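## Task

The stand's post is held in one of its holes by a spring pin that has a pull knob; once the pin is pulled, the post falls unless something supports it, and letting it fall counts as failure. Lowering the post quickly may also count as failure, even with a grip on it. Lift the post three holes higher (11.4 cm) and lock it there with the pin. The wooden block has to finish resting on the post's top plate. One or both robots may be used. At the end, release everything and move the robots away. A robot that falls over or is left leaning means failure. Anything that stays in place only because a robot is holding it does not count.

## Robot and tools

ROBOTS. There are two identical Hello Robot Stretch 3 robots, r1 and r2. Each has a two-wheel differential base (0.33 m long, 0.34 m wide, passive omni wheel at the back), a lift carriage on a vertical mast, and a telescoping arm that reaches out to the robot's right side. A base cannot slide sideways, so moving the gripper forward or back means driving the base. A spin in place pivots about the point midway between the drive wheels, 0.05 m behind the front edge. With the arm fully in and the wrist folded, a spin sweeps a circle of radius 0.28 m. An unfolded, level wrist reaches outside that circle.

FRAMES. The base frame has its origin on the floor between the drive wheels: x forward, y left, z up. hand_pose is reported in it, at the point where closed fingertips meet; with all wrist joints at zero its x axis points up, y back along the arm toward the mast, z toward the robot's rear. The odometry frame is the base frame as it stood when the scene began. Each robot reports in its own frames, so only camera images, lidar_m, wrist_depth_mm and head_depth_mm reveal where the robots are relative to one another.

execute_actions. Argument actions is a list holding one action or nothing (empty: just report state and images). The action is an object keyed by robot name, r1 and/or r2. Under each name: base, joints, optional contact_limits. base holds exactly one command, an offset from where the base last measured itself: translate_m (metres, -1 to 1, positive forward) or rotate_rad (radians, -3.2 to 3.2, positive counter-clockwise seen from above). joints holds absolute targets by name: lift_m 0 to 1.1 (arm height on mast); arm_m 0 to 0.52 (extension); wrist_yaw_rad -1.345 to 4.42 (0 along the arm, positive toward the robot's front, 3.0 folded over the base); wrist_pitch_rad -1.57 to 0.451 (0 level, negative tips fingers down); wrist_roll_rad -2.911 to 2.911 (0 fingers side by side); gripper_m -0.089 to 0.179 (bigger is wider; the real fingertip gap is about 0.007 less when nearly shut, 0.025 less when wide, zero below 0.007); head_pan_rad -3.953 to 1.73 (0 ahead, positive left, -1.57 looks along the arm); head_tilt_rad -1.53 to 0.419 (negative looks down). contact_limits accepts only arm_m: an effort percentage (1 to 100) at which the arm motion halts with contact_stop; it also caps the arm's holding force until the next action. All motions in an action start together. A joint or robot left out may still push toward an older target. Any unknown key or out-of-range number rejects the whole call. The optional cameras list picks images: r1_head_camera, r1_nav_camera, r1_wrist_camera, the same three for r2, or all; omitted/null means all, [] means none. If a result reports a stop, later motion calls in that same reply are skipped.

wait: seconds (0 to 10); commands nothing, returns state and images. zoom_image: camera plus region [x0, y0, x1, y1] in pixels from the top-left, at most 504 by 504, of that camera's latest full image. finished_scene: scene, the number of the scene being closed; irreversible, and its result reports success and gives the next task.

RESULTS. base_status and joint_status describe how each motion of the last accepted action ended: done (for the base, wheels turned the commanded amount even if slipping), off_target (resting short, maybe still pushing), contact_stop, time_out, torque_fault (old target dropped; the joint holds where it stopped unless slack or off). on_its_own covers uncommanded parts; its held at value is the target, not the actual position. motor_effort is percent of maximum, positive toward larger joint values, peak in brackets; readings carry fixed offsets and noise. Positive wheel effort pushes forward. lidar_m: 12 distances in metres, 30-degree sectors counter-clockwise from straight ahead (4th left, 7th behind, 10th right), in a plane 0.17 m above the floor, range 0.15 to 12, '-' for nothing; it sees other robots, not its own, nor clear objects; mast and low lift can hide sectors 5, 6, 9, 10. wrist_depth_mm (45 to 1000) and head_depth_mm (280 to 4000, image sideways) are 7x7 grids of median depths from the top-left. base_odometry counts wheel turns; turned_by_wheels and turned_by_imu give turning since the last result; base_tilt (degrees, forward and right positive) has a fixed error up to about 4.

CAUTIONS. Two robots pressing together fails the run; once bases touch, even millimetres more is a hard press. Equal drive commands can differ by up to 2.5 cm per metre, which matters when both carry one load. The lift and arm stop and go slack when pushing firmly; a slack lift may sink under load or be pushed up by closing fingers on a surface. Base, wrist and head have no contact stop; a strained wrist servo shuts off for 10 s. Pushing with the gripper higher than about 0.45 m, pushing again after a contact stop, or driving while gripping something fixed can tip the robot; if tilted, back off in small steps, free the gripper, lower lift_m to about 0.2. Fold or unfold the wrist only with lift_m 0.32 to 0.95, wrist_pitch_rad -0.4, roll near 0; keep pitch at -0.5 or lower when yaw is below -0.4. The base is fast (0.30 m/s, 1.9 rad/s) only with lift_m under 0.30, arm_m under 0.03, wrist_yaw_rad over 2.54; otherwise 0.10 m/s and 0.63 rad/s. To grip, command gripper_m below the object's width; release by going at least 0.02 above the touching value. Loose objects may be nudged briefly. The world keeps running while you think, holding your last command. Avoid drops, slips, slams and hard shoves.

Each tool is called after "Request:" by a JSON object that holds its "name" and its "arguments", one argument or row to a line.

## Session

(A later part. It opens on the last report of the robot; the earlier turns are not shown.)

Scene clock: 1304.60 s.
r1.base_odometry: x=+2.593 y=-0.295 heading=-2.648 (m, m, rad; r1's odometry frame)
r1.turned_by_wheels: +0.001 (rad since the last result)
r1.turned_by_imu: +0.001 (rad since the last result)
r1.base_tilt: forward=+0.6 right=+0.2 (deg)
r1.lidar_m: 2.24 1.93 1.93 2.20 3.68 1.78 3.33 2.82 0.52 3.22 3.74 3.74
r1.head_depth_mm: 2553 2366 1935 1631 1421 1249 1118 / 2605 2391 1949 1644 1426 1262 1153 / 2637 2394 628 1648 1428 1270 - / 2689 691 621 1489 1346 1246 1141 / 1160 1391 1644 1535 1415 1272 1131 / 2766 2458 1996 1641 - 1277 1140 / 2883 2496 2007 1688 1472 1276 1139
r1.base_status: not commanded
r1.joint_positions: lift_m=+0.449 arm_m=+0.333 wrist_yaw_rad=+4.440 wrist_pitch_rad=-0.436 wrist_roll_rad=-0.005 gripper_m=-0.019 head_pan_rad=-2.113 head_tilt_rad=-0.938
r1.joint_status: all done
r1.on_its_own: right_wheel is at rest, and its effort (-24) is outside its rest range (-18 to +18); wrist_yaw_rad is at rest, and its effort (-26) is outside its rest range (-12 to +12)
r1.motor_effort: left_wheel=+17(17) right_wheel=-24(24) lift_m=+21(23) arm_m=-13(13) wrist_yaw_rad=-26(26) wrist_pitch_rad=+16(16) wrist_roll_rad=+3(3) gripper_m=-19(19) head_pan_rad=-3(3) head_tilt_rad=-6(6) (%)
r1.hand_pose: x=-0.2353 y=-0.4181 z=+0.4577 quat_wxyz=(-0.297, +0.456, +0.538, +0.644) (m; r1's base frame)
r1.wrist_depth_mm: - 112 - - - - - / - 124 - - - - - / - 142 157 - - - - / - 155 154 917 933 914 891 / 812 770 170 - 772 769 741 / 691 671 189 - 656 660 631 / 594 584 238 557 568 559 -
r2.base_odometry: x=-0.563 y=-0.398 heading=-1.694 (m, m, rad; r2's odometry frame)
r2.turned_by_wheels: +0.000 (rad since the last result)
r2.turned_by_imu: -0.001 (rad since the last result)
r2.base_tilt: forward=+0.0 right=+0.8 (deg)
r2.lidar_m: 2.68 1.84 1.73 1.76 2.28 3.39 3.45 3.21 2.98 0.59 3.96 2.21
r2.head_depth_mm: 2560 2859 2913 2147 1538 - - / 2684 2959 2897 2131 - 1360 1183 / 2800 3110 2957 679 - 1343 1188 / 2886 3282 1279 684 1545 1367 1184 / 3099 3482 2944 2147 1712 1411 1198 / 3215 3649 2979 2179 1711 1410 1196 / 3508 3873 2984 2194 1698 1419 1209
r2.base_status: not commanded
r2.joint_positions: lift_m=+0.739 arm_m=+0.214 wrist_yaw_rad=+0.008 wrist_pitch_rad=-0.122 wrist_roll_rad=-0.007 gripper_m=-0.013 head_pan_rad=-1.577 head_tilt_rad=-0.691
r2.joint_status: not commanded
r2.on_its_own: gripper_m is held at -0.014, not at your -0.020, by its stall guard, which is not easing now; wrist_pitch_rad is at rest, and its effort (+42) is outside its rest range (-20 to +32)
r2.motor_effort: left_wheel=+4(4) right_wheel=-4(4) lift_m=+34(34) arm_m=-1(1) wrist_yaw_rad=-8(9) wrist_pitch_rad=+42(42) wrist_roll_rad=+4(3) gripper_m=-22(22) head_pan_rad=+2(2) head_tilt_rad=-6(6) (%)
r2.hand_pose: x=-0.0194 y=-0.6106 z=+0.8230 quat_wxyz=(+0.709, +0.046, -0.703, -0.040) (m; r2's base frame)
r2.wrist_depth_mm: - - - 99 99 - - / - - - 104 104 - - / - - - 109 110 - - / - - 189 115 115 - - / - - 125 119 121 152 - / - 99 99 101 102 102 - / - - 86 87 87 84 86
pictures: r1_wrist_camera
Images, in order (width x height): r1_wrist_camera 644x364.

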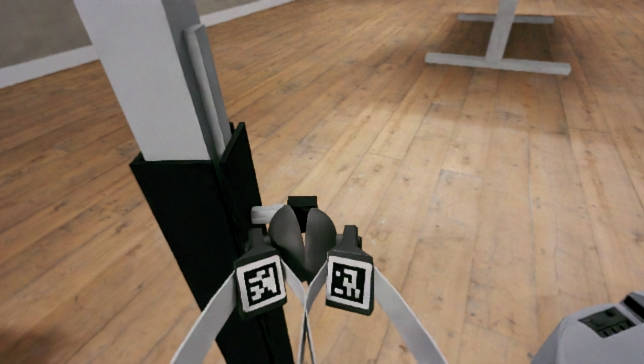

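Request:
{"name": "execute_actions", "arguments": {
  "actions": [
    {"r1": {"base": {"translate_m": 0.004}, "joints": {"arm_m": 0.322}}}
  ],
  "cameras": ["r1_wrist_camera"]
}}

Request:
{"name": "zoom_image", "arguments": {
  "camera": "r1_wrist_camera",
  "region": [160, 120, 440, 330]
}}

Scene clock: 1314.53 s.
r1.base_odometry: x=+2.590 y=-0.297 heading=-2.647 (m, m, rad; r1's odometry frame)
r1.turned_by_wheels: +0.001 (rad since the last result)
r1.turned_by_imu: +0.001 (rad since the last result)
r1.base_tilt: forward=+0.7 right=+0.2 (deg)
r1.lidar_m: 2.23 1.92 1.92 2.19 3.71 1.78 3.31 2.83 0.52 3.20 3.74 3.73
r1.head_depth_mm: 2552 2373 1937 1631 1413 1250 1117 / 2605 2401 1946 1645 1427 1257 1155 / 2672 2403 629 1619 1400 1276 - / 2699 695 625 1525 1388 1242 1144 / 833 1422 1650 1541 1443 1270 1129 / 2831 2469 1992 1642 - 1275 1133 / 2900 2483 2007 1690 1475 1278 1140
r1.base_status: done
r1.joint_positions: lift_m=+0.449 arm_m=+0.323 wrist_yaw_rad=+4.440 wrist_pitch_rad=-0.433 wrist_roll_rad=-0.005 gripper_m=-0.019 head_pan_rad=-2.113 head_tilt_rad=-0.938
r1.joint_status: all done
r1.on_its_own: wrist_yaw_rad is at rest, and its effort (-26) is outside its rest range (-12 to +12)
r1.motor_effort: left_wheel=+14(18) right_wheel=-18(23) lift_m=+21(21) arm_m=-14(14) wrist_yaw_rad=-26(26) wrist_pitch_rad=+14(16) wrist_roll_rad=+3(3) gripper_m=-22(22) head_pan_rad=-3(3) head_tilt_rad=-6(7) (%)
r1.hand_pose: x=-0.2356 y=-0.4082 z=+0.4582 quat_wxyz=(-0.298, +0.456, +0.538, +0.643) (m; r1's base frame)
r1.wrist_depth_mm: - 117 - - - - - / - 127 - - - - - / - 137 - - - - - / - 152 177 906 923 915 882 / 839 754 174 816 771 754 720 / 715 657 188 - 659 647 635 / 603 590 244 581 577 563 -
r2.base_odometry: x=-0.563 y=-0.398 heading=-1.694 (m, m, rad; r2's odometry frame)
r2.turned_by_wheels: +0.000 (rad since the last result)
r2.turned_by_imu: -0.001 (rad since the last result)
r2.base_tilt: forward=+0.0 right=+0.8 (deg)
r2.lidar_m: 2.68 1.84 1.73 1.77 2.28 3.39 3.45 3.21 2.97 0.59 3.95 2.21
r2.head_depth_mm: 2560 2840 2866 2127 1581 - - / 2675 2952 2920 2124 - 1360 1193 / 2755 3123 2906 682 - 1347 1182 / 2939 3245 1273 682 1547 1375 1185 / 3079 3522 2982 2165 1713 1405 1196 / 3199 3673 2960 2183 1711 1418 1207 / 3453 3828 2991 2195 1720 1422 1206
r2.base_status: not commanded
r2.joint_positions: lift_m=+0.739 arm_m=+0.214 wrist_yaw_rad=+0.008 wrist_pitch_rad=-0.121 wrist_roll_rad=-0.007 gripper_m=-0.013 head_pan_rad=-1.577 head_tilt_rad=-0.691
r2.joint_status: not commanded
r2.on_its_own: gripper_m is held at -0.014, not at your -0.020, by its stall guard, which is not easing now; wrist_pitch_rad is at rest, and its effort (+42) is outside its rest range (-20 to +32)
r2.motor_effort: left_wheel=+4(4) right_wheel=-4(4) lift_m=+34(34) arm_m=-1(2) wrist_yaw_rad=-10(9) wrist_pitch_rad=+42(42) wrist_roll_rad=+3(3) gripper_m=-21(21) head_pan_rad=+2(3) head_tilt_rad=-5(5) (%)
r2.hand_pose: x=-0.0194 y=-0.6106 z=+0.8232 quat_wxyz=(+0.709, +0.046, -0.703, -0.040) (m; r2's base frame)
r2.wrist_depth_mm: - - - 99 100 - - / - - - 104 104 - - / - - - 109 110 - - / - - 189 114 115 - - / - - 125 119 121 152 - / - 98 100 100 101 102 - / - - 86 86 87 84 89
pictures: r1_wrist_camera
Images, in order (width x height): r1_wrist_camera 644x364.

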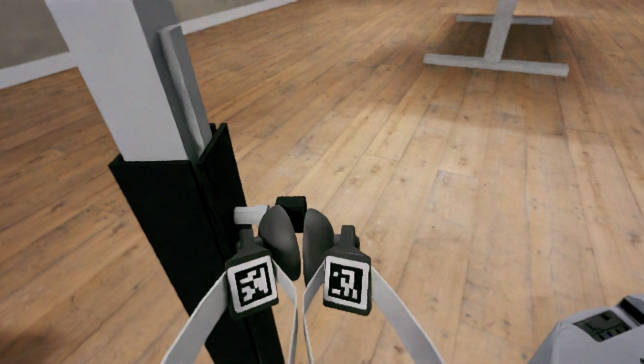

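Region (160, 120, 440, 330) of r1_wrist_camera's 644x364 image, scaled by 1.800; it fills the top 378 rows of this view, and the rest is white.

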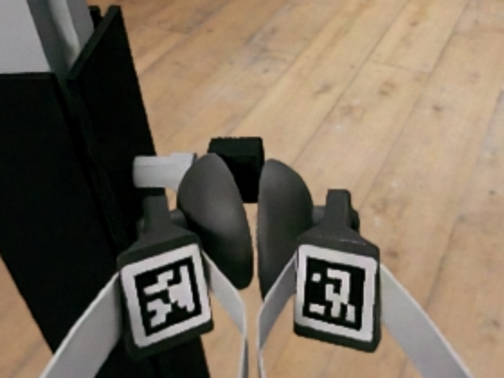

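Request:
{"name": "execute_actions", "arguments": {
  "actions": [
    {"r1": {"joints": {"arm_m": 0.314}}}
  ],
  "cameras": ["r1_wrist_camera"]
}}

Request:
{"name": "zoom_image", "arguments": {
  "camera": "r1_wrist_camera",
  "region": [140, 120, 420, 330]
}}

Scene clock: 1322.13 s.
r1.base_odometry: x=+2.590 y=-0.297 heading=-2.646 (m, m, rad; r1's odometry frame)
r1.turned_by_wheels: +0.000 (rad since the last result)
r1.turned_by_imu: +0.000 (rad since the last result)
r1.base_tilt: forward=+0.7 right=+0.3 (deg)
r1.lidar_m: 2.23 1.92 1.92 2.19 3.71 1.77 3.32 2.83 0.52 3.22 3.75 3.74
r1.head_depth_mm: 2541 2374 1931 1641 1423 1250 1117 / 2607 2389 1949 1653 1429 1262 1152 / 2684 2397 629 1621 1399 1271 - / 2691 697 625 1520 1373 1241 1148 / 832 1418 1647 1542 1390 1267 1136 / 2805 2455 2004 1639 - 1275 1138 / 2880 2471 2007 1691 1465 1279 1139
r1.base_status: not commanded
r1.joint_positions: lift_m=+0.449 arm_m=+0.315 wrist_yaw_rad=+4.441 wrist_pitch_rad=-0.438 wrist_roll_rad=-0.005 gripper_m=-0.019 head_pan_rad=-2.113 head_tilt_rad=-0.938
r1.joint_status: all done
r1.on_its_own: left_wheel is at rest, and its effort (+19) is outside its rest range (-18 to +18); right_wheel is at rest, and its effort (-26) is outside its rest range (-18 to +18); arm_m is at rest, and its effort (-16) is outside its rest range (-14 to +14); wrist_yaw_rad is at rest, and its effort (-27) is outside its rest range (-12 to +12)
r1.motor_effort: left_wheel=+19(20) right_wheel=-26(26) lift_m=+21(21) arm_m=-16(16) wrist_yaw_rad=-27(27) wrist_pitch_rad=+17(17) wrist_roll_rad=+3(3) gripper_m=-26(26) head_pan_rad=-3(3) head_tilt_rad=-6(6) (%)
r1.hand_pose: x=-0.2350 y=-0.4006 z=+0.4571 quat_wxyz=(-0.296, +0.455, +0.539, +0.644) (m; r1's base frame)
r1.wrist_depth_mm: 116 122 - - - - - / - 128 - - - - - / - 139 - - - - - / - 147 196 948 896 891 882 / 806 173 174 771 746 726 737 / 694 661 - 660 658 647 628 / 598 592 250 565 572 563 -
r2.base_odometry: x=-0.563 y=-0.398 heading=-1.694 (m, m, rad; r2's odometry frame)
r2.turned_by_wheels: +0.000 (rad since the last result)
r2.turned_by_imu: -0.001 (rad since the last result)
r2.base_tilt: forward=+0.0 right=+0.8 (deg)
r2.lidar_m: 2.69 1.85 1.73 1.76 2.28 3.37 3.45 3.21 2.98 0.59 3.93 2.22
r2.head_depth_mm: 2594 2845 2900 2113 1612 - - / 2672 3009 2922 2125 - 1364 1188 / 2732 3094 2932 681 - 1355 1185 / 2899 3315 1274 682 1548 1368 1183 / 3074 3469 2933 2176 1707 1403 1201 / 3224 3702 2981 2177 1710 1415 1202 / 3441 3798 3005 2197 1706 1422 1209
r2.base_status: not commanded
r2.joint_positions: lift_m=+0.739 arm_m=+0.214 wrist_yaw_rad=+0.008 wrist_pitch_rad=-0.121 wrist_roll_rad=-0.007 gripper_m=-0.013 head_pan_rad=-1.577 head_tilt_rad=-0.691
r2.joint_status: not commanded
r2.on_its_own: gripper_m is held at -0.014, not at your -0.020, by its stall guard, which is not easing now; wrist_pitch_rad is at rest, and its effort (+42) is outside its rest range (-20 to +32)
r2.motor_effort: left_wheel=+4(4) right_wheel=-4(4) lift_m=+34(33) arm_m=-1(1) wrist_yaw_rad=-9(9) wrist_pitch_rad=+42(42) wrist_roll_rad=+3(4) gripper_m=-22(21) head_pan_rad=+2(2) head_tilt_rad=-6(5) (%)
r2.hand_pose: x=-0.0194 y=-0.6106 z=+0.8232 quat_wxyz=(+0.709, +0.046, -0.703, -0.040) (m; r2's base frame)
r2.wrist_depth_mm: - - - 99 100 - - / - - - 104 104 - - / - - - 109 110 - - / - - 189 114 116 - - / - - 126 120 121 152 - / - 99 99 100 101 102 - / - - 86 86 87 84 88
pictures: r1_wrist_camera
Images, in order (width x height): r1_wrist_camera 644x364.

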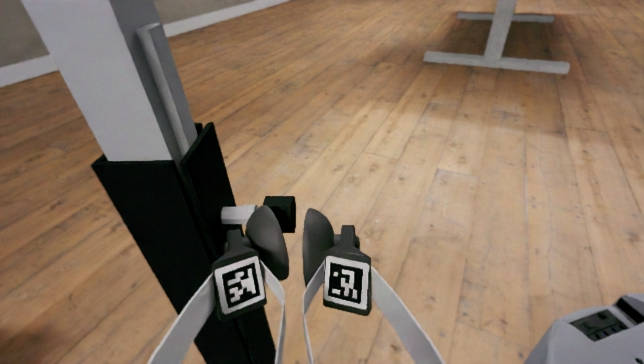

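Region (140, 120, 420, 330) of r1_wrist_camera's 644x364 image, scaled by 1.800; it fills the top 378 rows of this view, and the rest is white.

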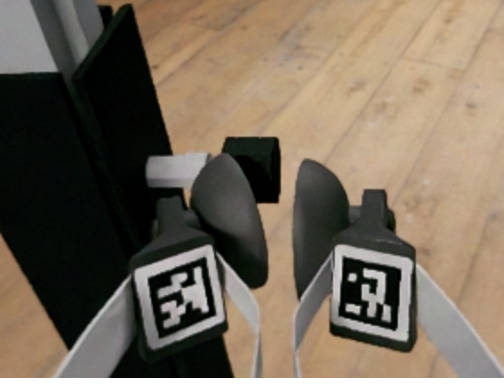

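Request:
{"name": "execute_actions", "arguments": {
  "actions": [
    {"r1": {"joints": {"arm_m": 0.308}}}
  ],
  "cameras": []
}}

Request:
{"name": "execute_actions", "arguments": {
  "actions": [
    {"r2": {"joints": {"lift_m": 0.748}}}
  ],
  "cameras": ["r1_wrist_camera"]
}}

Request:
{"name": "zoom_image", "arguments": {
  "camera": "r1_wrist_camera",
  "region": [120, 120, 400, 330]
}}

Scene clock: 1330.83 s.
r1.base_odometry: x=+2.590 y=-0.297 heading=-2.646 (m, m, rad; r1's odometry frame)
r1.turned_by_wheels: +0.000 (rad since the last result)
r1.turned_by_imu: +0.000 (rad since the last result)
r1.base_tilt: forward=+0.7 right=+0.3 (deg)
r1.lidar_m: 2.23 1.93 1.92 2.19 3.69 1.77 3.32 2.83 0.52 3.21 3.74 3.74
r1.head_depth_mm: 2525 2387 1932 1638 1419 1250 1114 / 2613 2388 1937 1642 1426 1253 1156 / 2676 2418 629 1613 1403 1273 - / 2693 696 625 1523 1371 1248 1147 / 831 1422 1644 1539 1478 1269 1134 / 2833 2454 1986 1642 - 1281 1134 / 2890 2484 2008 1688 1458 1276 1139
r1.base_status: not commanded
r1.joint_positions: lift_m=+0.449 arm_m=+0.309 wrist_yaw_rad=+4.441 wrist_pitch_rad=-0.442 wrist_roll_rad=-0.006 gripper_m=-0.019 head_pan_rad=-2.113 head_tilt_rad=-0.938
r1.joint_status: all done
r1.on_its_own: left_wheel is at rest, and its effort (+23) is outside its rest range (-18 to +18); right_wheel is at rest, and its effort (-30) is outside its rest range (-18 to +18); arm_m is at rest, and its effort (-18) is outside its rest range (-14 to +14); wrist_yaw_rad is at rest, and its effort (-27) is outside its rest range (-12 to +12)
r1.motor_effort: left_wheel=+23(23) right_wheel=-30(30) lift_m=+20(21) arm_m=-18(20) wrist_yaw_rad=-27(27) wrist_pitch_rad=+18(19) wrist_roll_rad=+4(4) gripper_m=-29(29) head_pan_rad=-3(3) head_tilt_rad=-7(7) (%)
r1.hand_pose: x=-0.2345 y=-0.3949 z=+0.4563 quat_wxyz=(-0.295, +0.453, +0.540, +0.645) (m; r1's base frame)
r1.wrist_depth_mm: 113 123 - - - - - / - 129 - - - - - / - 138 - - - - - / - 146 903 943 904 897 876 / 829 171 173 783 770 751 733 / 683 648 - 650 635 639 641 / 594 595 240 583 578 563 -
r2.base_odometry: x=-0.563 y=-0.398 heading=-1.694 (m, m, rad; r2's odometry frame)
r2.turned_by_wheels: +0.000 (rad since the last result)
r2.turned_by_imu: -0.001 (rad since the last result)
r2.base_tilt: forward=+0.1 right=+0.8 (deg)
r2.lidar_m: 2.69 1.85 1.73 1.76 2.28 3.38 3.46 3.20 2.98 0.59 3.96 2.21
r2.head_depth_mm: 2562 2825 2887 2137 1612 - - / 2670 2961 2868 2142 - 1355 1196 / 2715 3106 2892 679 - 1346 1183 / 2920 3243 1280 682 1558 1375 1184 / 3097 3452 2935 2155 1707 1413 1203 / 3261 3727 2982 2183 1700 1415 1212 / 3382 3855 3006 2155 1716 1422 1205
r2.base_status: not commanded
r2.joint_positions: lift_m=+0.739 arm_m=+0.214 wrist_yaw_rad=+0.008 wrist_pitch_rad=-0.121 wrist_roll_rad=-0.007 gripper_m=-0.013 head_pan_rad=-1.577 head_tilt_rad=-0.691
r2.joint_status: not commanded
r2.on_its_own: gripper_m is held at -0.014, not at your -0.020, by its stall guard, which is not easing now; wrist_pitch_rad is at rest, and its effort (+42) is outside its rest range (-20 to +32)
r2.motor_effort: left_wheel=+4(4) right_wheel=-4(4) lift_m=+34(33) arm_m=-1(2) wrist_yaw_rad=-9(9) wrist_pitch_rad=+42(42) wrist_roll_rad=+3(4) gripper_m=-21(21) head_pan_rad=+3(2) head_tilt_rad=-6(6) (%)
r2.hand_pose: x=-0.0194 y=-0.6106 z=+0.8232 quat_wxyz=(+0.709, +0.046, -0.703, -0.040) (m; r2's base frame)
r2.wrist_depth_mm: - - - 100 100 - - / - - - 104 104 - - / - - - 109 110 - - / - - 189 114 116 - - / - - 125 120 121 152 - / - 98 99 100 101 102 - / - - 86 86 87 84 89
pictures: none
No camera images: the call's "cameras" was empty. Leave "cameras" out to get every camera's image.

Scene clock: 1331.53 s.
r1.base_odometry: x=+2.590 y=-0.297 heading=-2.646 (m, m, rad; r1's odometry frame)
r1.turned_by_wheels: +0.000 (rad since the last result)
r1.turned_by_imu: +0.000 (rad since the last result)
r1.base_tilt: forward=+0.6 right=+0.2 (deg)
r1.lidar_m: 2.23 1.92 1.92 2.19 3.68 1.78 3.33 2.82 0.52 3.23 3.73 3.74
r1.head_depth_mm: 2558 2368 1930 1634 1418 1250 1116 / 2613 2373 1936 1654 1426 1256 1155 / 2681 2319 629 1617 1409 1271 - / 2707 692 616 1523 1378 1246 1143 / 786 2219 1636 1543 1474 1268 1129 / 2828 2464 1990 1637 - 1276 1139 / 2908 2483 2000 1686 1457 1281 1142
r1.base_status: not commanded
r1.joint_positions: lift_m=+0.449 arm_m=+0.309 wrist_yaw_rad=+4.441 wrist_pitch_rad=-0.442 wrist_roll_rad=-0.006 gripper_m=-0.019 head_pan_rad=-2.113 head_tilt_rad=-0.938
r1.joint_status: not commanded
r1.on_its_own: left_wheel is at rest, and its effort (+23) is outside its rest range (-18 to +18); right_wheel is at rest, and its effort (-30) is outside its rest range (-18 to +18); arm_m is at rest, and its effort (-18) is outside its rest range (-14 to +14); wrist_yaw_rad is at rest, and its effort (-27) is outside its rest range (-12 to +12)
r1.motor_effort: left_wheel=+23(23) right_wheel=-30(30) lift_m=+20(21) arm_m=-18(18) wrist_yaw_rad=-27(27) wrist_pitch_rad=+19(18) wrist_roll_rad=+4(4) gripper_m=-30(29) head_pan_rad=-4(3) head_tilt_rad=-6(6) (%)
r1.hand_pose: x=-0.2345 y=-0.3949 z=+0.4563 quat_wxyz=(-0.295, +0.453, +0.540, +0.645) (m; r1's base frame)
r1.wrist_depth_mm: 113 122 - - - - - / - 129 - - - - - / - 138 - - - - - / - 145 907 917 903 882 868 / 791 171 172 763 756 763 719 / 685 648 - 643 634 625 648 / 596 599 242 575 575 562 -
r2.base_odometry: x=-0.563 y=-0.398 heading=-1.694 (m, m, rad; r2's odometry frame)
r2.turned_by_wheels: +0.000 (rad since the last result)
r2.turned_by_imu: +0.000 (rad since the last result)
r2.base_tilt: forward=+0.0 right=+0.8 (deg)
r2.lidar_m: 2.68 1.84 1.73 1.77 2.28 3.39 3.45 3.21 2.98 0.59 3.98 2.21
r2.head_depth_mm: 2567 2788 2897 2129 1597 - - / 2660 2987 2900 2150 - 1360 1188 / 2760 3092 2903 691 - 1363 1182 / 2881 3226 1266 693 1567 1366 1189 / 3097 3493 2962 2156 1713 1409 1199 / 3211 3667 2960 2174 1711 1408 1207 / 3457 3788 3009 2186 1717 1413 1208
r2.base_status: not commanded
r2.joint_positions: lift_m=+0.747 arm_m=+0.214 wrist_yaw_rad=+0.008 wrist_pitch_rad=-0.120 wrist_roll_rad=-0.007 gripper_m=-0.013 head_pan_rad=-1.577 head_tilt_rad=-0.691
r2.joint_status: all done
r2.on_its_own: gripper_m is held at -0.014, not at your -0.020, by its stall guard, which is not easing now; wrist_pitch_rad is at rest, and its effort (+42) is outside its rest range (-20 to +32)
r2.motor_effort: left_wheel=+4(4) right_wheel=-4(4) lift_m=+33(36) arm_m=-2(2) wrist_yaw_rad=-8(9) wrist_pitch_rad=+42(42) wrist_roll_rad=+3(3) gripper_m=-22(22) head_pan_rad=+2(2) head_tilt_rad=-6(6) (%)
r2.hand_pose: x=-0.0194 y=-0.6107 z=+0.8315 quat_wxyz=(+0.709, +0.046, -0.703, -0.040) (m; r2's base frame)
r2.wrist_depth_mm: - - - 99 99 - - / - - - 104 104 - - / - - - 109 110 - - / - - 189 114 115 - - / - - 126 120 121 151 - / - 98 99 100 101 103 - / - - 86 86 87 84 89
pictures: r1_wrist_camera
Images, in order (width x height): r1_wrist_camera 644x364.

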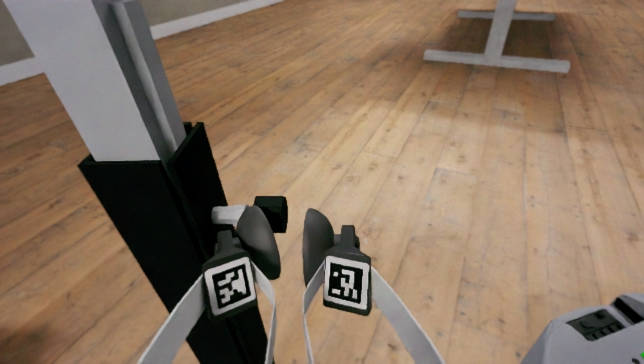

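Region (120, 120, 400, 330) of r1_wrist_camera's 644x364 image, scaled by 1.800; it fills the top 378 rows of this view, and the rest is white.

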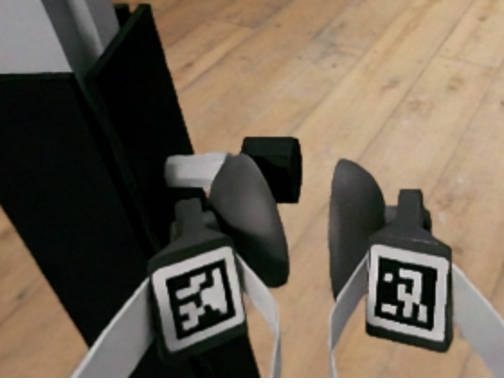

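The post rises freely (pin is clear). Raise quickly toward just short of the target.

Request:
{"name": "execute_actions", "arguments": {
  "actions": [
    {"r2": {"joints": {"lift_m": 0.80}}}
  ],
  "cameras": []
}}

Request:
{"name": "execute_actions", "arguments": {
  "actions": [
    {"r2": {"joints": {"lift_m": 0.842}}}
  ],
  "cameras": ["r1_wrist_camera", "r1_head_camera"]
}}

Scene clock: 1337.47 s.
r1.base_odometry: x=+2.590 y=-0.297 heading=-2.646 (m, m, rad; r1's odometry frame)
r1.turned_by_wheels: +0.000 (rad since the last result)
r1.turned_by_imu: +0.000 (rad since the last result)
r1.base_tilt: forward=+0.6 right=+0.3 (deg)
r1.lidar_m: 2.23 1.93 1.92 2.20 3.70 1.78 3.30 2.83 0.52 3.22 3.74 3.73
r1.head_depth_mm: 2554 2370 1934 1641 1422 1247 1115 / 2607 2381 1905 1649 1426 1259 1155 / 2682 551 598 1619 1404 1270 - / 2589 535 599 1521 1376 1247 1147 / 697 2295 1643 1540 1475 1271 1138 / 2852 2475 1995 1646 - 1271 1138 / 2915 2490 2010 1682 1455 1278 1140
r1.base_status: not commanded
r1.joint_positions: lift_m=+0.449 arm_m=+0.309 wrist_yaw_rad=+4.441 wrist_pitch_rad=-0.442 wrist_roll_rad=-0.006 gripper_m=-0.019 head_pan_rad=-2.113 head_tilt_rad=-0.938
r1.joint_status: not commanded
r1.on_its_own: left_wheel is at rest, and its effort (+24) is outside its rest range (-18 to +18); right_wheel is at rest, and its effort (-30) is outside its rest range (-18 to +18); arm_m is at rest, and its effort (-18) is outside its rest range (-14 to +14); wrist_yaw_rad is at rest, and its effort (-28) is outside its rest range (-12 to +12)
r1.motor_effort: left_wheel=+24(23) right_wheel=-30(31) lift_m=+21(20) arm_m=-18(18) wrist_yaw_rad=-28(28) wrist_pitch_rad=+18(19) wrist_roll_rad=+4(3) gripper_m=-29(29) head_pan_rad=-3(3) head_tilt_rad=-7(6) (%)
r1.hand_pose: x=-0.2345 y=-0.3949 z=+0.4563 quat_wxyz=(-0.295, +0.453, +0.540, +0.645) (m; r1's base frame)
r1.wrist_depth_mm: 113 122 - - - - - / - 129 - - - - - / - 138 - - - - - / - 146 862 936 919 891 877 / 807 172 173 774 752 741 754 / 692 655 - 636 650 631 608 / 598 593 242 583 564 565 -
r2.base_odometry: x=-0.563 y=-0.398 heading=-1.694 (m, m, rad; r2's odometry frame)
r2.turned_by_wheels: +0.000 (rad since the last result)
r2.turned_by_imu: -0.001 (rad since the last result)
r2.base_tilt: forward=+0.1 right=+0.8 (deg)
r2.lidar_m: 2.68 1.84 1.73 1.77 2.29 3.38 3.47 3.20 2.98 0.59 3.94 2.21
r2.head_depth_mm: 2563 2836 2895 2132 - - 1165 / 2677 2976 2886 2308 - 1390 1192 / 2744 3129 2779 654 - 1354 1180 / 2893 3227 1261 685 1556 1369 1189 / 3078 3480 2955 2150 1702 1408 1201 / 3213 3757 3004 2170 1710 1410 1211 / 3454 3791 2970 2188 1701 1411 1204
r2.base_status: not commanded
r2.joint_positions: lift_m=+0.799 arm_m=+0.214 wrist_yaw_rad=+0.008 wrist_pitch_rad=-0.120 wrist_roll_rad=-0.007 gripper_m=-0.013 head_pan_rad=-1.577 head_tilt_rad=-0.691
r2.joint_status: all done
r2.on_its_own: gripper_m is held at -0.014, not at your -0.020, by its stall guard, which is not easing now; wrist_pitch_rad is at rest, and its effort (+42) is outside its rest range (-20 to +32)
r2.motor_effort: left_wheel=+4(4) right_wheel=-4(4) lift_m=+33(35) arm_m=-1(1) wrist_yaw_rad=-9(8) wrist_pitch_rad=+42(42) wrist_roll_rad=+4(4) gripper_m=-21(21) head_pan_rad=+3(2) head_tilt_rad=-6(6) (%)
r2.hand_pose: x=-0.0194 y=-0.6107 z=+0.8835 quat_wxyz=(+0.709, +0.046, -0.703, -0.040) (m; r2's base frame)
r2.wrist_depth_mm: - - - 100 99 - - / - - - 104 104 - - / - - - 109 110 - - / - - 189 115 116 - - / - - 126 119 121 152 - / - 98 99 100 101 102 - / - - 86 86 87 84 88
pictures: none
No camera images: the call's "cameras" was empty. Leave "cameras" out to get every camera's image.

Scene clock: 1338.67 s.
r1.base_odometry: x=+2.590 y=-0.297 heading=-2.646 (m, m, rad; r1's odometry frame)
r1.turned_by_wheels: +0.000 (rad since the last result)
r1.turned_by_imu: +0.000 (rad since the last result)
r1.base_tilt: forward=+0.6 right=+0.3 (deg)
r1.lidar_m: 2.23 1.92 1.92 2.19 3.73 1.78 3.27 2.83 0.52 3.21 3.75 3.74
r1.head_depth_mm: 2541 2372 1938 1637 1416 1250 1119 / 2594 2393 1911 1646 1423 1255 1154 / 2570 542 1825 1619 1400 1276 - / 616 534 680 1511 1378 1247 1148 / 697 1421 1649 1547 1476 1267 1131 / 2838 2457 1995 1647 - 1272 1138 / 2895 2490 2001 1691 1458 1281 1139
r1.base_status: not commanded
r1.joint_positions: lift_m=+0.449 arm_m=+0.309 wrist_yaw_rad=+4.441 wrist_pitch_rad=-0.442 wrist_roll_rad=-0.006 gripper_m=-0.019 head_pan_rad=-2.113 head_tilt_rad=-0.938
r1.joint_status: not commanded
r1.on_its_own: left_wheel is at rest, and its effort (+23) is outside its rest range (-18 to +18); right_wheel is at rest, and its effort (-31) is outside its rest range (-18 to +18); arm_m is at rest, and its effort (-18) is outside its rest range (-14 to +14); wrist_yaw_rad is at rest, and its effort (-26) is outside its rest range (-12 to +12)
r1.motor_effort: left_wheel=+23(23) right_wheel=-31(31) lift_m=+20(21) arm_m=-18(18) wrist_yaw_rad=-26(27) wrist_pitch_rad=+19(18) wrist_roll_rad=+4(4) gripper_m=-29(30) head_pan_rad=-3(3) head_tilt_rad=-6(7) (%)
r1.hand_pose: x=-0.2345 y=-0.3949 z=+0.4563 quat_wxyz=(-0.295, +0.453, +0.540, +0.645) (m; r1's base frame)
r1.wrist_depth_mm: 113 123 - - - - - / - 129 - - - - - / - 139 - - - - - / - 146 896 942 925 872 866 / 812 172 173 777 749 743 728 / 678 660 - 646 656 638 623 / 604 584 242 571 563 565 -
r2.base_odometry: x=-0.563 y=-0.398 heading=-1.694 (m, m, rad; r2's odometry frame)
r2.turned_by_wheels: +0.000 (rad since the last result)
r2.turned_by_imu: +0.000 (rad since the last result)
r2.base_tilt: forward=+0.0 right=+0.8 (deg)
r2.lidar_m: 2.68 1.85 1.73 1.76 2.28 3.38 3.46 3.21 2.99 0.59 3.96 2.21
r2.head_depth_mm: 2574 2851 2869 2303 - 1363 1163 / 2695 2941 2927 - 1554 1393 1185 / 2735 3121 688 - 1030 1360 1185 / 2879 3219 695 1985 1543 1366 1187 / 3073 3439 2992 2156 1707 1405 1203 / 3224 3701 2952 2149 1714 1411 1200 / 3406 3781 3018 2185 1725 1412 1205
r2.base_status: not commanded
r2.joint_positions: lift_m=+0.841 arm_m=+0.214 wrist_yaw_rad=+0.008 wrist_pitch_rad=-0.120 wrist_roll_rad=-0.007 gripper_m=-0.013 head_pan_rad=-1.577 head_tilt_rad=-0.691
r2.joint_status: all done
r2.on_its_own: gripper_m is held at -0.014, not at your -0.020, by its stall guard, which is not easing now; wrist_pitch_rad is at rest, and its effort (+41) is outside its rest range (-20 to +32)
r2.motor_effort: left_wheel=+4(4) right_wheel=-4(5) lift_m=+33(34) arm_m=-2(2) wrist_yaw_rad=-9(8) wrist_pitch_rad=+41(42) wrist_roll_rad=+3(3) gripper_m=-21(21) head_pan_rad=+3(2) head_tilt_rad=-5(5) (%)
r2.hand_pose: x=-0.0194 y=-0.6107 z=+0.9255 quat_wxyz=(+0.709, +0.046, -0.703, -0.040) (m; r2's base frame)
r2.wrist_depth_mm: - - - 100 99 - - / - - - 104 104 - - / - - - 109 110 - - / - - 189 114 115 - - / - - 126 119 121 152 - / - 99 99 100 101 102 - / - - 86 86 87 84 88
pictures: r1_head_camera (sideways: a quarter turn clockwise sets it upright), r1_wrist_camera
Images, in order (width x height): r1_head_camera 896x504, r1_wrist_camera 644x364.

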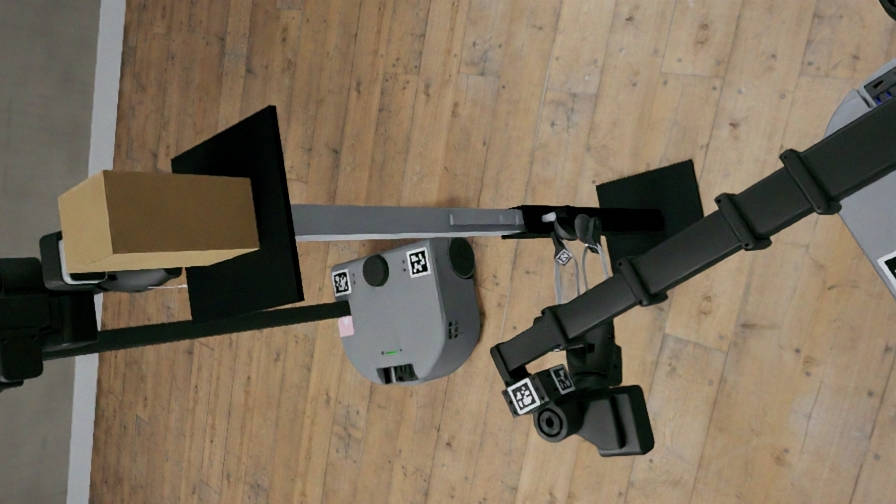

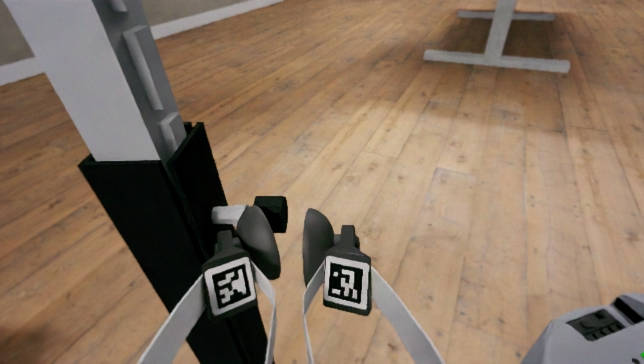

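Request:
{"name": "execute_actions", "arguments": {
  "actions": [
    {"r2": {"joints": {"lift_m": 0.852}}}
  ],
  "cameras": []
}}

Request:
{"name": "execute_actions", "arguments": {
  "actions": [
    {"r1": {"joints": {"arm_m": 0.346}}}
  ],
  "cameras": ["r1_wrist_camera"]
}}

Request:
{"name": "execute_actions", "arguments": {
  "actions": [
    {"r1": {"joints": {"gripper_m": 0.036}}}
  ],
  "cameras": ["r1_wrist_camera"]
}}

Request:
{"name": "zoom_image", "arguments": {
  "camera": "r1_wrist_camera",
  "region": [160, 120, 440, 330]
}}

Scene clock: 1349.63 s.
r1.base_odometry: x=+2.590 y=-0.297 heading=-2.646 (m, m, rad; r1's odometry frame)
r1.turned_by_wheels: +0.000 (rad since the last result)
r1.turned_by_imu: +0.000 (rad since the last result)
r1.base_tilt: forward=+0.7 right=+0.3 (deg)
r1.lidar_m: 2.23 1.92 1.92 2.20 3.72 1.78 3.30 2.83 0.52 3.22 3.75 3.74
r1.head_depth_mm: 2542 2390 1941 1636 1414 1251 1117 / 2623 2371 1902 1649 1424 1256 1156 / 2563 542 1860 1624 1407 1266 - / 603 535 701 1516 1381 1248 1144 / 689 1422 1649 1545 1473 1273 1135 / 2843 2489 1992 1640 - 1272 1139 / 2894 2486 2014 1685 1459 1275 1135
r1.base_status: not commanded
r1.joint_positions: lift_m=+0.449 arm_m=+0.309 wrist_yaw_rad=+4.441 wrist_pitch_rad=-0.442 wrist_roll_rad=-0.006 gripper_m=-0.019 head_pan_rad=-2.113 head_tilt_rad=-0.938
r1.joint_status: not commanded
r1.on_its_own: left_wheel is at rest, and its effort (+23) is outside its rest range (-18 to +18); right_wheel is at rest, and its effort (-31) is outside its rest range (-18 to +18); arm_m is at rest, and its effort (-18) is outside its rest range (-14 to +14); wrist_yaw_rad is at rest, and its effort (-27) is outside its rest range (-12 to +12)
r1.motor_effort: left_wheel=+23(23) right_wheel=-31(31) lift_m=+20(20) arm_m=-18(18) wrist_yaw_rad=-27(28) wrist_pitch_rad=+19(18) wrist_roll_rad=+4(4) gripper_m=-30(29) head_pan_rad=-3(4) head_tilt_rad=-7(7) (%)
r1.hand_pose: x=-0.2345 y=-0.3949 z=+0.4563 quat_wxyz=(-0.295, +0.453, +0.540, +0.645) (m; r1's base frame)
r1.wrist_depth_mm: 112 122 - - - - - / - 129 - - - - - / - 139 - - - - - / - 146 926 923 926 899 860 / 798 170 172 764 778 731 727 / 697 666 - 672 661 642 618 / 591 588 242 586 573 557 -
r2.base_odometry: x=-0.563 y=-0.398 heading=-1.694 (m, m, rad; r2's odometry frame)
r2.turned_by_wheels: +0.000 (rad since the last result)
r2.turned_by_imu: -0.001 (rad since the last result)
r2.base_tilt: forward=+0.0 right=+0.8 (deg)
r2.lidar_m: 2.69 1.85 1.73 1.77 2.28 3.38 3.46 3.21 2.98 0.59 3.95 2.21
r2.head_depth_mm: 2567 2802 2858 2307 - 1386 1180 / 2656 2965 2909 - 1554 1389 1191 / 2717 3151 669 - 1438 1368 1193 / 2900 3259 674 1993 1531 1365 1185 / 3075 3544 2992 2155 1691 1404 1204 / 3246 3713 2995 2175 1717 1403 1198 / 3475 3859 2935 2174 1728 1415 1207
r2.base_status: not commanded
r2.joint_positions: lift_m=+0.851 arm_m=+0.214 wrist_yaw_rad=+0.008 wrist_pitch_rad=-0.120 wrist_roll_rad=-0.007 gripper_m=-0.013 head_pan_rad=-1.577 head_tilt_rad=-0.691
r2.joint_status: all done
r2.on_its_own: gripper_m is held at -0.014, not at your -0.020, by its stall guard, which is not easing now; wrist_pitch_rad is at rest, and its effort (+41) is outside its rest range (-20 to +32)
r2.motor_effort: left_wheel=+4(4) right_wheel=-4(4) lift_m=+34(33) arm_m=-1(1) wrist_yaw_rad=-9(9) wrist_pitch_rad=+41(42) wrist_roll_rad=+3(3) gripper_m=-21(21) head_pan_rad=+2(2) head_tilt_rad=-6(6) (%)
r2.hand_pose: x=-0.0194 y=-0.6107 z=+0.9355 quat_wxyz=(+0.709, +0.046, -0.703, -0.040) (m; r2's base frame)
r2.wrist_depth_mm: - - - 100 100 - - / - - - 104 104 - - / - - - 109 110 - - / - - 189 114 116 - - / - - 126 119 121 152 - / - 99 99 100 101 102 - / - - 86 86 87 84 88
pictures: none
No camera images: the call's "cameras" was empty. Leave "cameras" out to get every camera's image.

Scene clock: 1350.97 s.
r1.base_odometry: x=+2.590 y=-0.297 heading=-2.648 (m, m, rad; r1's odometry frame)
r1.turned_by_wheels: -0.002 (rad since the last result)
r1.turned_by_imu: -0.003 (rad since the last result)
r1.base_tilt: forward=+0.6 right=+0.3 (deg)
r1.lidar_m: 2.23 1.93 1.92 2.19 3.70 1.78 3.31 2.83 0.52 3.20 3.75 3.74
r1.head_depth_mm: 2545 2378 1937 1636 1418 1248 1117 / 2610 2380 1904 1644 1427 1256 1154 / 2529 543 1854 1652 1399 1270 - / 603 532 684 1519 1397 1253 1149 / 686 1425 1643 1540 1417 1268 1132 / 2858 2449 2012 1663 1398 1277 1134 / 2890 2473 2004 1688 1455 1284 1139
r1.base_status: not commanded
r1.joint_positions: lift_m=+0.449 arm_m=+0.346 wrist_yaw_rad=+4.439 wrist_pitch_rad=-0.423 wrist_roll_rad=-0.006 gripper_m=-0.020 head_pan_rad=-2.113 head_tilt_rad=-0.938
r1.joint_status: all done
r1.on_its_own: wrist_yaw_rad is at rest, and its effort (-24) is outside its rest range (-12 to +12)
r1.motor_effort: left_wheel=+1(23) right_wheel=+0(31) lift_m=+21(21) arm_m=+2(18) wrist_yaw_rad=-24(27) wrist_pitch_rad=+10(18) wrist_roll_rad=+4(4) gripper_m=-13(30) head_pan_rad=-3(3) head_tilt_rad=-7(6) (%)
r1.hand_pose: x=-0.2368 y=-0.4303 z=+0.4606 quat_wxyz=(-0.301, +0.459, +0.535, +0.642) (m; r1's base frame)
r1.wrist_depth_mm: - 119 132 - - - - / - - 136 - - - - / - - 148 - - - - / - 926 156 950 948 965 910 / 812 812 173 809 780 770 726 / 707 687 208 - 681 660 640 / 614 601 258 566 576 570 -
r2.base_odometry: x=-0.563 y=-0.398 heading=-1.694 (m, m, rad; r2's odometry frame)
r2.turned_by_wheels: +0.000 (rad since the last result)
r2.turned_by_imu: +0.000 (rad since the last result)
r2.base_tilt: forward=+0.0 right=+0.8 (deg)
r2.lidar_m: 2.68 1.85 1.73 1.77 2.28 3.39 3.46 3.20 2.98 0.59 3.97 2.21
r2.head_depth_mm: 2560 2851 2929 2300 - 1388 1189 / 2673 2912 2884 - 961 1396 1193 / 2709 3127 669 - 1008 1368 1186 / 2903 3227 672 2002 1531 1368 1181 / 3101 3441 2962 2171 1708 1409 1195 / 3293 3690 2946 2162 1716 1408 1199 / 3392 3858 2994 2175 1715 1419 1201
r2.base_status: not commanded
r2.joint_positions: lift_m=+0.851 arm_m=+0.214 wrist_yaw_rad=+0.008 wrist_pitch_rad=-0.120 wrist_roll_rad=-0.007 gripper_m=-0.013 head_pan_rad=-1.577 head_tilt_rad=-0.691
r2.joint_status: not commanded
r2.on_its_own: gripper_m is held at -0.014, not at your -0.020, by its stall guard, which is not easing now; wrist_pitch_rad is at rest, and its effort (+42) is outside its rest range (-20 to +32)
r2.motor_effort: left_wheel=+4(4) right_wheel=-4(4) lift_m=+34(33) arm_m=-2(1) wrist_yaw_rad=-9(9) wrist_pitch_rad=+42(42) wrist_roll_rad=+4(3) gripper_m=-21(22) head_pan_rad=+2(2) head_tilt_rad=-5(6) (%)
r2.hand_pose: x=-0.0194 y=-0.6107 z=+0.9355 quat_wxyz=(+0.709, +0.046, -0.703, -0.040) (m; r2's base frame)
r2.wrist_depth_mm: - - - 100 99 - - / - - - 104 104 - - / - - - 109 110 - - / - - 189 114 116 - - / - - 125 119 121 151 - / - 98 99 100 101 102 - / - - 86 86 87 84 89
pictures: r1_wrist_camera
Images, in order (width x height): r1_wrist_camera 644x364.

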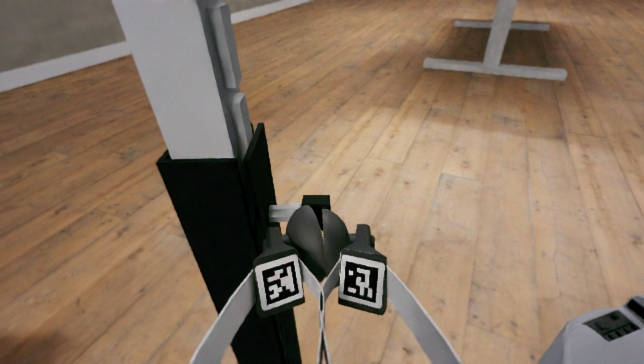

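Scene clock: 1352.00 s.
r1.base_odometry: x=+2.590 y=-0.297 heading=-2.648 (m, m, rad; r1's odometry frame)
r1.turned_by_wheels: +0.000 (rad since the last result)
r1.turned_by_imu: +0.000 (rad since the last result)
r1.base_tilt: forward=+0.6 right=+0.3 (deg)
r1.lidar_m: 2.24 1.92 1.92 2.19 3.69 1.78 3.32 2.83 0.52 3.20 3.74 3.74
r1.head_depth_mm: 2551 2375 1930 1640 1421 1251 1118 / 2592 2394 1896 1641 1427 1255 1158 / 2559 542 1863 1650 1409 1270 - / 603 533 685 1524 1370 1254 1148 / 687 1432 1653 1540 1419 1272 1138 / 2838 2463 1998 1659 1397 1276 1138 / 2895 2482 2007 1682 1457 1279 1141
r1.base_status: not commanded
r1.joint_positions: lift_m=+0.449 arm_m=+0.346 wrist_yaw_rad=+4.423 wrist_pitch_rad=-0.422 wrist_roll_rad=-0.006 gripper_m=+0.036 head_pan_rad=-2.113 head_tilt_rad=-0.938
r1.joint_status: all done
r1.motor_effort: left_wheel=+0(0) right_wheel=+1(1) lift_m=+20(20) arm_m=+1(2) wrist_yaw_rad=-4(24) wrist_pitch_rad=+9(10) wrist_roll_rad=+4(4) gripper_m=+0(80) head_pan_rad=-3(3) head_tilt_rad=-6(6) (%)
r1.hand_pose: x=-0.2359 y=-0.4269 z=+0.4608 quat_wxyz=(-0.296, +0.464, +0.531, +0.644) (m; r1's base frame)
r1.wrist_depth_mm: - 116 - - - - - / - 129 - - - - - / - - 150 - - - - / - 943 154 963 953 925 918 / 837 820 171 760 805 758 768 / 702 693 197 663 674 653 656 / 603 598 240 568 584 575 -
r2.base_odometry: x=-0.563 y=-0.398 heading=-1.694 (m, m, rad; r2's odometry frame)
r2.turned_by_wheels: +0.000 (rad since the last result)
r2.turned_by_imu: +0.000 (rad since the last result)
r2.base_tilt: forward=+0.0 right=+0.8 (deg)
r2.lidar_m: 2.69 1.85 1.73 1.76 2.27 3.39 3.45 3.20 2.98 0.59 3.97 2.21
r2.head_depth_mm: 2546 2840 2839 2310 - 1398 1186 / 2681 2961 2920 - 960 1398 1195 / 2756 3097 667 - 1031 1366 1187 / 2904 3302 674 1991 1529 1372 1181 / 3072 3494 2935 2162 1699 1413 1206 / 3268 3685 2969 2191 1723 1401 1199 / 3429 3886 2987 2187 1710 1413 1214
r2.base_status: not commanded
r2.joint_positions: lift_m=+0.851 arm_m=+0.214 wrist_yaw_rad=+0.008 wrist_pitch_rad=-0.120 wrist_roll_rad=-0.007 gripper_m=-0.013 head_pan_rad=-1.577 head_tilt_rad=-0.691
r2.joint_status: not commanded
r2.on_its_own: gripper_m is held at -0.014, not at your -0.020, by its stall guard, which is not easing now; wrist_pitch_rad is at rest, and its effort (+42) is outside its rest range (-20 to +32)
r2.motor_effort: left_wheel=+4(5) right_wheel=-4(4) lift_m=+33(33) arm_m=-1(2) wrist_yaw_rad=-9(9) wrist_pitch_rad=+42(42) wrist_roll_rad=+4(4) gripper_m=-21(21) head_pan_rad=+3(2) head_tilt_rad=-6(6) (%)
r2.hand_pose: x=-0.0194 y=-0.6107 z=+0.9355 quat_wxyz=(+0.709, +0.046, -0.703, -0.040) (m; r2's base frame)
r2.wrist_depth_mm: - - - 100 99 - - / - - - 104 104 - - / - - - 108 110 - - / - - 188 115 116 - - / - - 126 119 121 152 - / - 99 99 100 101 103 - / - - 86 86 87 84 88
pictures: r1_wrist_camera
Images, in order (width x height): r1_wrist_camera 644x364.

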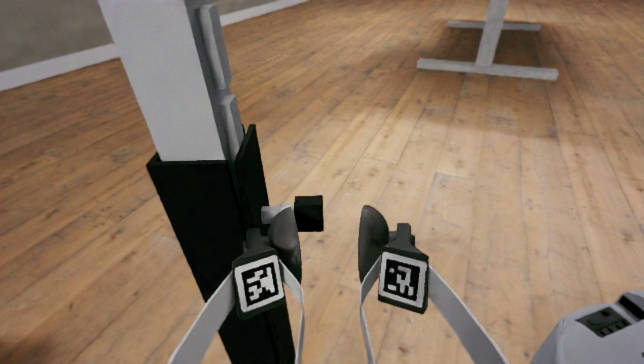

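Region (160, 120, 440, 330) of r1_wrist_camera's 644x364 image, scaled by 1.800; it fills the top 378 rows of this view, and the rest is white.

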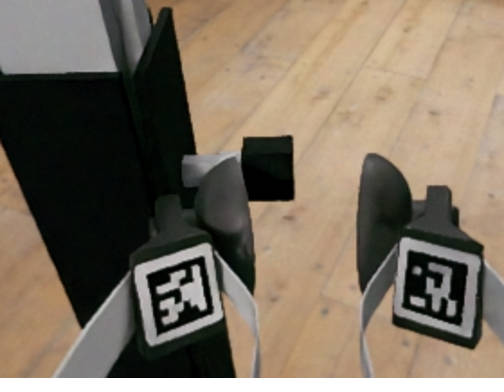

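Request:
{"name": "execute_actions", "arguments": {
  "actions": [
    {"r2": {"joints": {"lift_m": 0.846}}, "r1": {"base": {"translate_m": 0.06}}}
  ],
  "cameras": []
}}

Request:
{"name": "execute_actions", "arguments": {
  "actions": [
    {"r2": {"joints": {"lift_m": 0.838}}, "r1": {"joints": {"arm_m": 0.2}}}
  ],
  "cameras": ["r1_head_camera"]
}}

Scene clock: 1361.00 s.
r1.base_odometry: x=+2.537 y=-0.326 heading=-2.648 (m, m, rad; r1's odometry frame)
r1.turned_by_wheels: +0.000 (rad since the last result)
r1.turned_by_imu: +0.000 (rad since the last result)
r1.base_tilt: forward=+0.6 right=+0.3 (deg)
r1.lidar_m: 2.19 1.88 1.88 2.15 3.60 1.83 3.37 2.86 0.55 3.24 3.70 3.69
r1.head_depth_mm: 2583 2376 1939 1628 1421 1251 1120 / 2536 561 1949 1651 1427 1260 1160 / 506 546 1813 1553 1367 1265 - / 694 2195 1959 1555 1482 1269 1148 / 2705 2372 1923 1564 1410 1266 1134 / 2847 2454 1997 1717 1391 1272 1138 / 2920 2480 2011 1692 1459 1279 1137
r1.base_status: done
r1.joint_positions: lift_m=+0.449 arm_m=+0.346 wrist_yaw_rad=+4.423 wrist_pitch_rad=-0.422 wrist_roll_rad=-0.006 gripper_m=+0.036 head_pan_rad=-2.113 head_tilt_rad=-0.938
r1.joint_status: not commanded
r1.motor_effort: left_wheel=-1(2) right_wheel=+2(5) lift_m=+20(21) arm_m=+1(1) wrist_yaw_rad=-4(4) wrist_pitch_rad=+9(10) wrist_roll_rad=+4(4) gripper_m=+0(0) head_pan_rad=-4(3) head_tilt_rad=-6(7) (%)
r1.hand_pose: x=-0.2360 y=-0.4268 z=+0.4609 quat_wxyz=(-0.296, +0.464, +0.531, +0.644) (m; r1's base frame)
r1.wrist_depth_mm: - - - - - - - / - - 224 - - - - / - - 204 - - - - / - - 225 916 939 917 908 / 806 818 253 782 812 759 737 / 698 687 672 678 660 659 660 / 602 594 367 574 564 574 -
r2.base_odometry: x=-0.563 y=-0.398 heading=-1.694 (m, m, rad; r2's odometry frame)
r2.turned_by_wheels: +0.000 (rad since the last result)
r2.turned_by_imu: -0.001 (rad since the last result)
r2.base_tilt: forward=+0.1 right=+0.8 (deg)
r2.lidar_m: 2.68 1.84 1.73 1.76 2.28 3.39 3.46 3.20 2.98 0.59 3.93 2.21
r2.head_depth_mm: 2560 2849 2928 2295 - 1360 1171 / 2623 2970 2894 - 1559 1396 1193 / 2712 3016 670 - 1450 1375 1184 / 2938 3336 674 2009 1596 1367 1190 / 3068 3522 2963 2153 1704 1410 1198 / 3290 3704 2951 2179 1709 1406 1200 / 3410 3822 3000 2177 1718 1417 1203
r2.base_status: not commanded
r2.joint_positions: lift_m=+0.846 arm_m=+0.214 wrist_yaw_rad=+0.008 wrist_pitch_rad=-0.103 wrist_roll_rad=-0.007 gripper_m=-0.013 head_pan_rad=-1.577 head_tilt_rad=-0.691
r2.joint_status: all done
r2.on_its_own: gripper_m is held at -0.014, not at your -0.020, by its stall guard, which is not easing now; wrist_pitch_rad is at rest, and its effort (+36) is outside its rest range (-20 to +32)
r2.motor_effort: left_wheel=+4(4) right_wheel=-4(4) lift_m=+21(34) arm_m=-1(2) wrist_yaw_rad=-9(9) wrist_pitch_rad=+36(42) wrist_roll_rad=+3(3) gripper_m=-21(21) head_pan_rad=+2(3) head_tilt_rad=-6(6) (%)
r2.hand_pose: x=-0.0194 y=-0.6115 z=+0.9343 quat_wxyz=(+0.709, +0.040, -0.703, -0.034) (m; r2's base frame)
r2.wrist_depth_mm: - - - 101 101 - - / - - - 105 105 - - / - - - 109 110 - - / - - 191 115 116 - - / - - 124 119 120 150 - / - 96 97 98 99 101 - / - - - 84 85 85 83
pictures: none
No camera images: the call's "cameras" was empty. Leave "cameras" out to get every camera's image.

Scene clock: 1363.33 s.
r1.base_odometry: x=+2.537 y=-0.326 heading=-2.648 (m, m, rad; r1's odometry frame)
r1.turned_by_wheels: +0.000 (rad since the last result)
r1.turned_by_imu: +0.000 (rad since the last result)
r1.base_tilt: forward=+0.6 right=+0.3 (deg)
r1.lidar_m: 2.18 1.88 1.88 2.15 3.59 1.83 3.36 2.87 0.55 3.27 3.72 3.68
r1.head_depth_mm: 2600 2365 1936 1631 1427 1252 1116 / 2510 560 1959 1643 1423 1252 1154 / 505 546 1814 1554 1370 1257 - / 692 2201 1959 1557 1462 1246 1147 / 2680 2352 1938 1564 1511 1232 1134 / 2876 2455 1988 1680 1466 1233 1136 / 2943 2468 1999 1689 1454 1280 1140
r1.base_status: not commanded
r1.joint_positions: lift_m=+0.449 arm_m=+0.200 wrist_yaw_rad=+4.423 wrist_pitch_rad=-0.421 wrist_roll_rad=-0.006 gripper_m=+0.036 head_pan_rad=-2.113 head_tilt_rad=-0.938
r1.joint_status: all done
r1.motor_effort: left_wheel=-1(2) right_wheel=+2(2) lift_m=+21(20) arm_m=-3(4) wrist_yaw_rad=-4(4) wrist_pitch_rad=+9(9) wrist_roll_rad=+4(4) gripper_m=+0(0) head_pan_rad=-3(3) head_tilt_rad=-6(6) (%)
r1.hand_pose: x=-0.2360 y=-0.2811 z=+0.4609 quat_wxyz=(-0.296, +0.464, +0.531, +0.644) (m; r1's base frame)
r1.wrist_depth_mm: - - - - - - - / - - - - - - - / - - - - - - - / - - - 960 926 920 903 / 220 807 808 791 812 753 756 / 230 685 692 676 650 657 660 / 254 317 588 584 578 583 593
r2.base_odometry: x=-0.563 y=-0.398 heading=-1.694 (m, m, rad; r2's odometry frame)
r2.turned_by_wheels: +0.000 (rad since the last result)
r2.turned_by_imu: -0.001 (rad since the last result)
r2.base_tilt: forward=+0.1 right=+0.7 (deg)
r2.lidar_m: 2.68 1.84 1.73 1.76 2.28 3.38 3.46 3.20 2.98 0.59 3.94 2.21
r2.head_depth_mm: 2571 2886 2926 2304 - 1354 1172 / 2674 3020 2871 - 1545 1397 1189 / 2691 3044 670 - 1476 1363 1187 / 2918 3265 676 2008 1609 1373 1184 / 3066 3529 2939 2153 1710 1403 1211 / 3273 3663 2999 2165 1706 1411 1203 / 3431 3769 2978 2183 1728 1417 1200
r2.base_status: not commanded
r2.joint_positions: lift_m=+0.838 arm_m=+0.214 wrist_yaw_rad=+0.008 wrist_pitch_rad=-0.076 wrist_roll_rad=-0.007 gripper_m=-0.013 head_pan_rad=-1.577 head_tilt_rad=-0.691
r2.joint_status: all done
r2.on_its_own: gripper_m is held at -0.014, not at your -0.020, by its stall guard, which is not easing now
r2.motor_effort: left_wheel=+4(4) right_wheel=-4(4) lift_m=+20(23) arm_m=-2(2) wrist_yaw_rad=-8(9) wrist_pitch_rad=+26(36) wrist_roll_rad=+3(3) gripper_m=-22(21) head_pan_rad=+2(2) head_tilt_rad=-6(5) (%)
r2.hand_pose: x=-0.0194 y=-0.6128 z=+0.9334 quat_wxyz=(+0.709, +0.030, -0.704, -0.024) (m; r2's base frame)
r2.wrist_depth_mm: - - - 103 103 - - / - - - 107 108 - - / - - - 111 112 - - / - - 193 115 116 - - / - - 122 120 120 150 - / - 92 93 94 96 97 - / - - - 161 459 82 83
pictures: r1_head_camera (sideways: a quarter turn clockwise sets it upright)
Images, in order (width x height): r1_head_camera 896x504.

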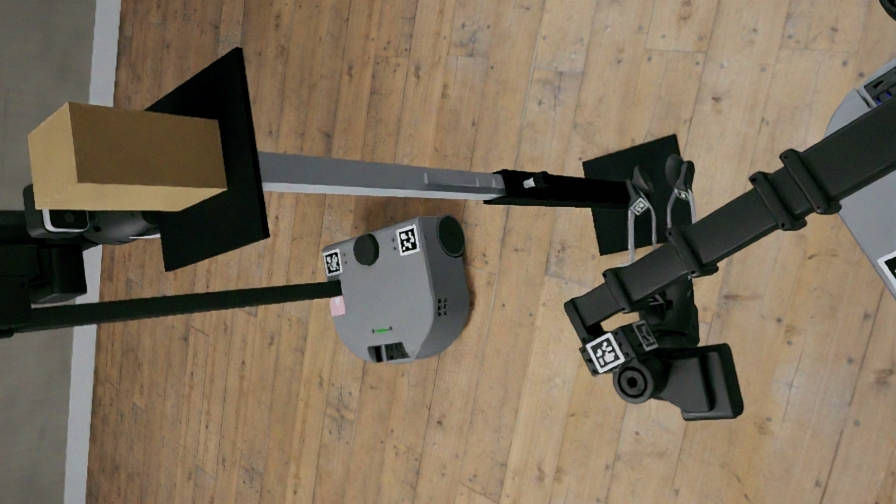

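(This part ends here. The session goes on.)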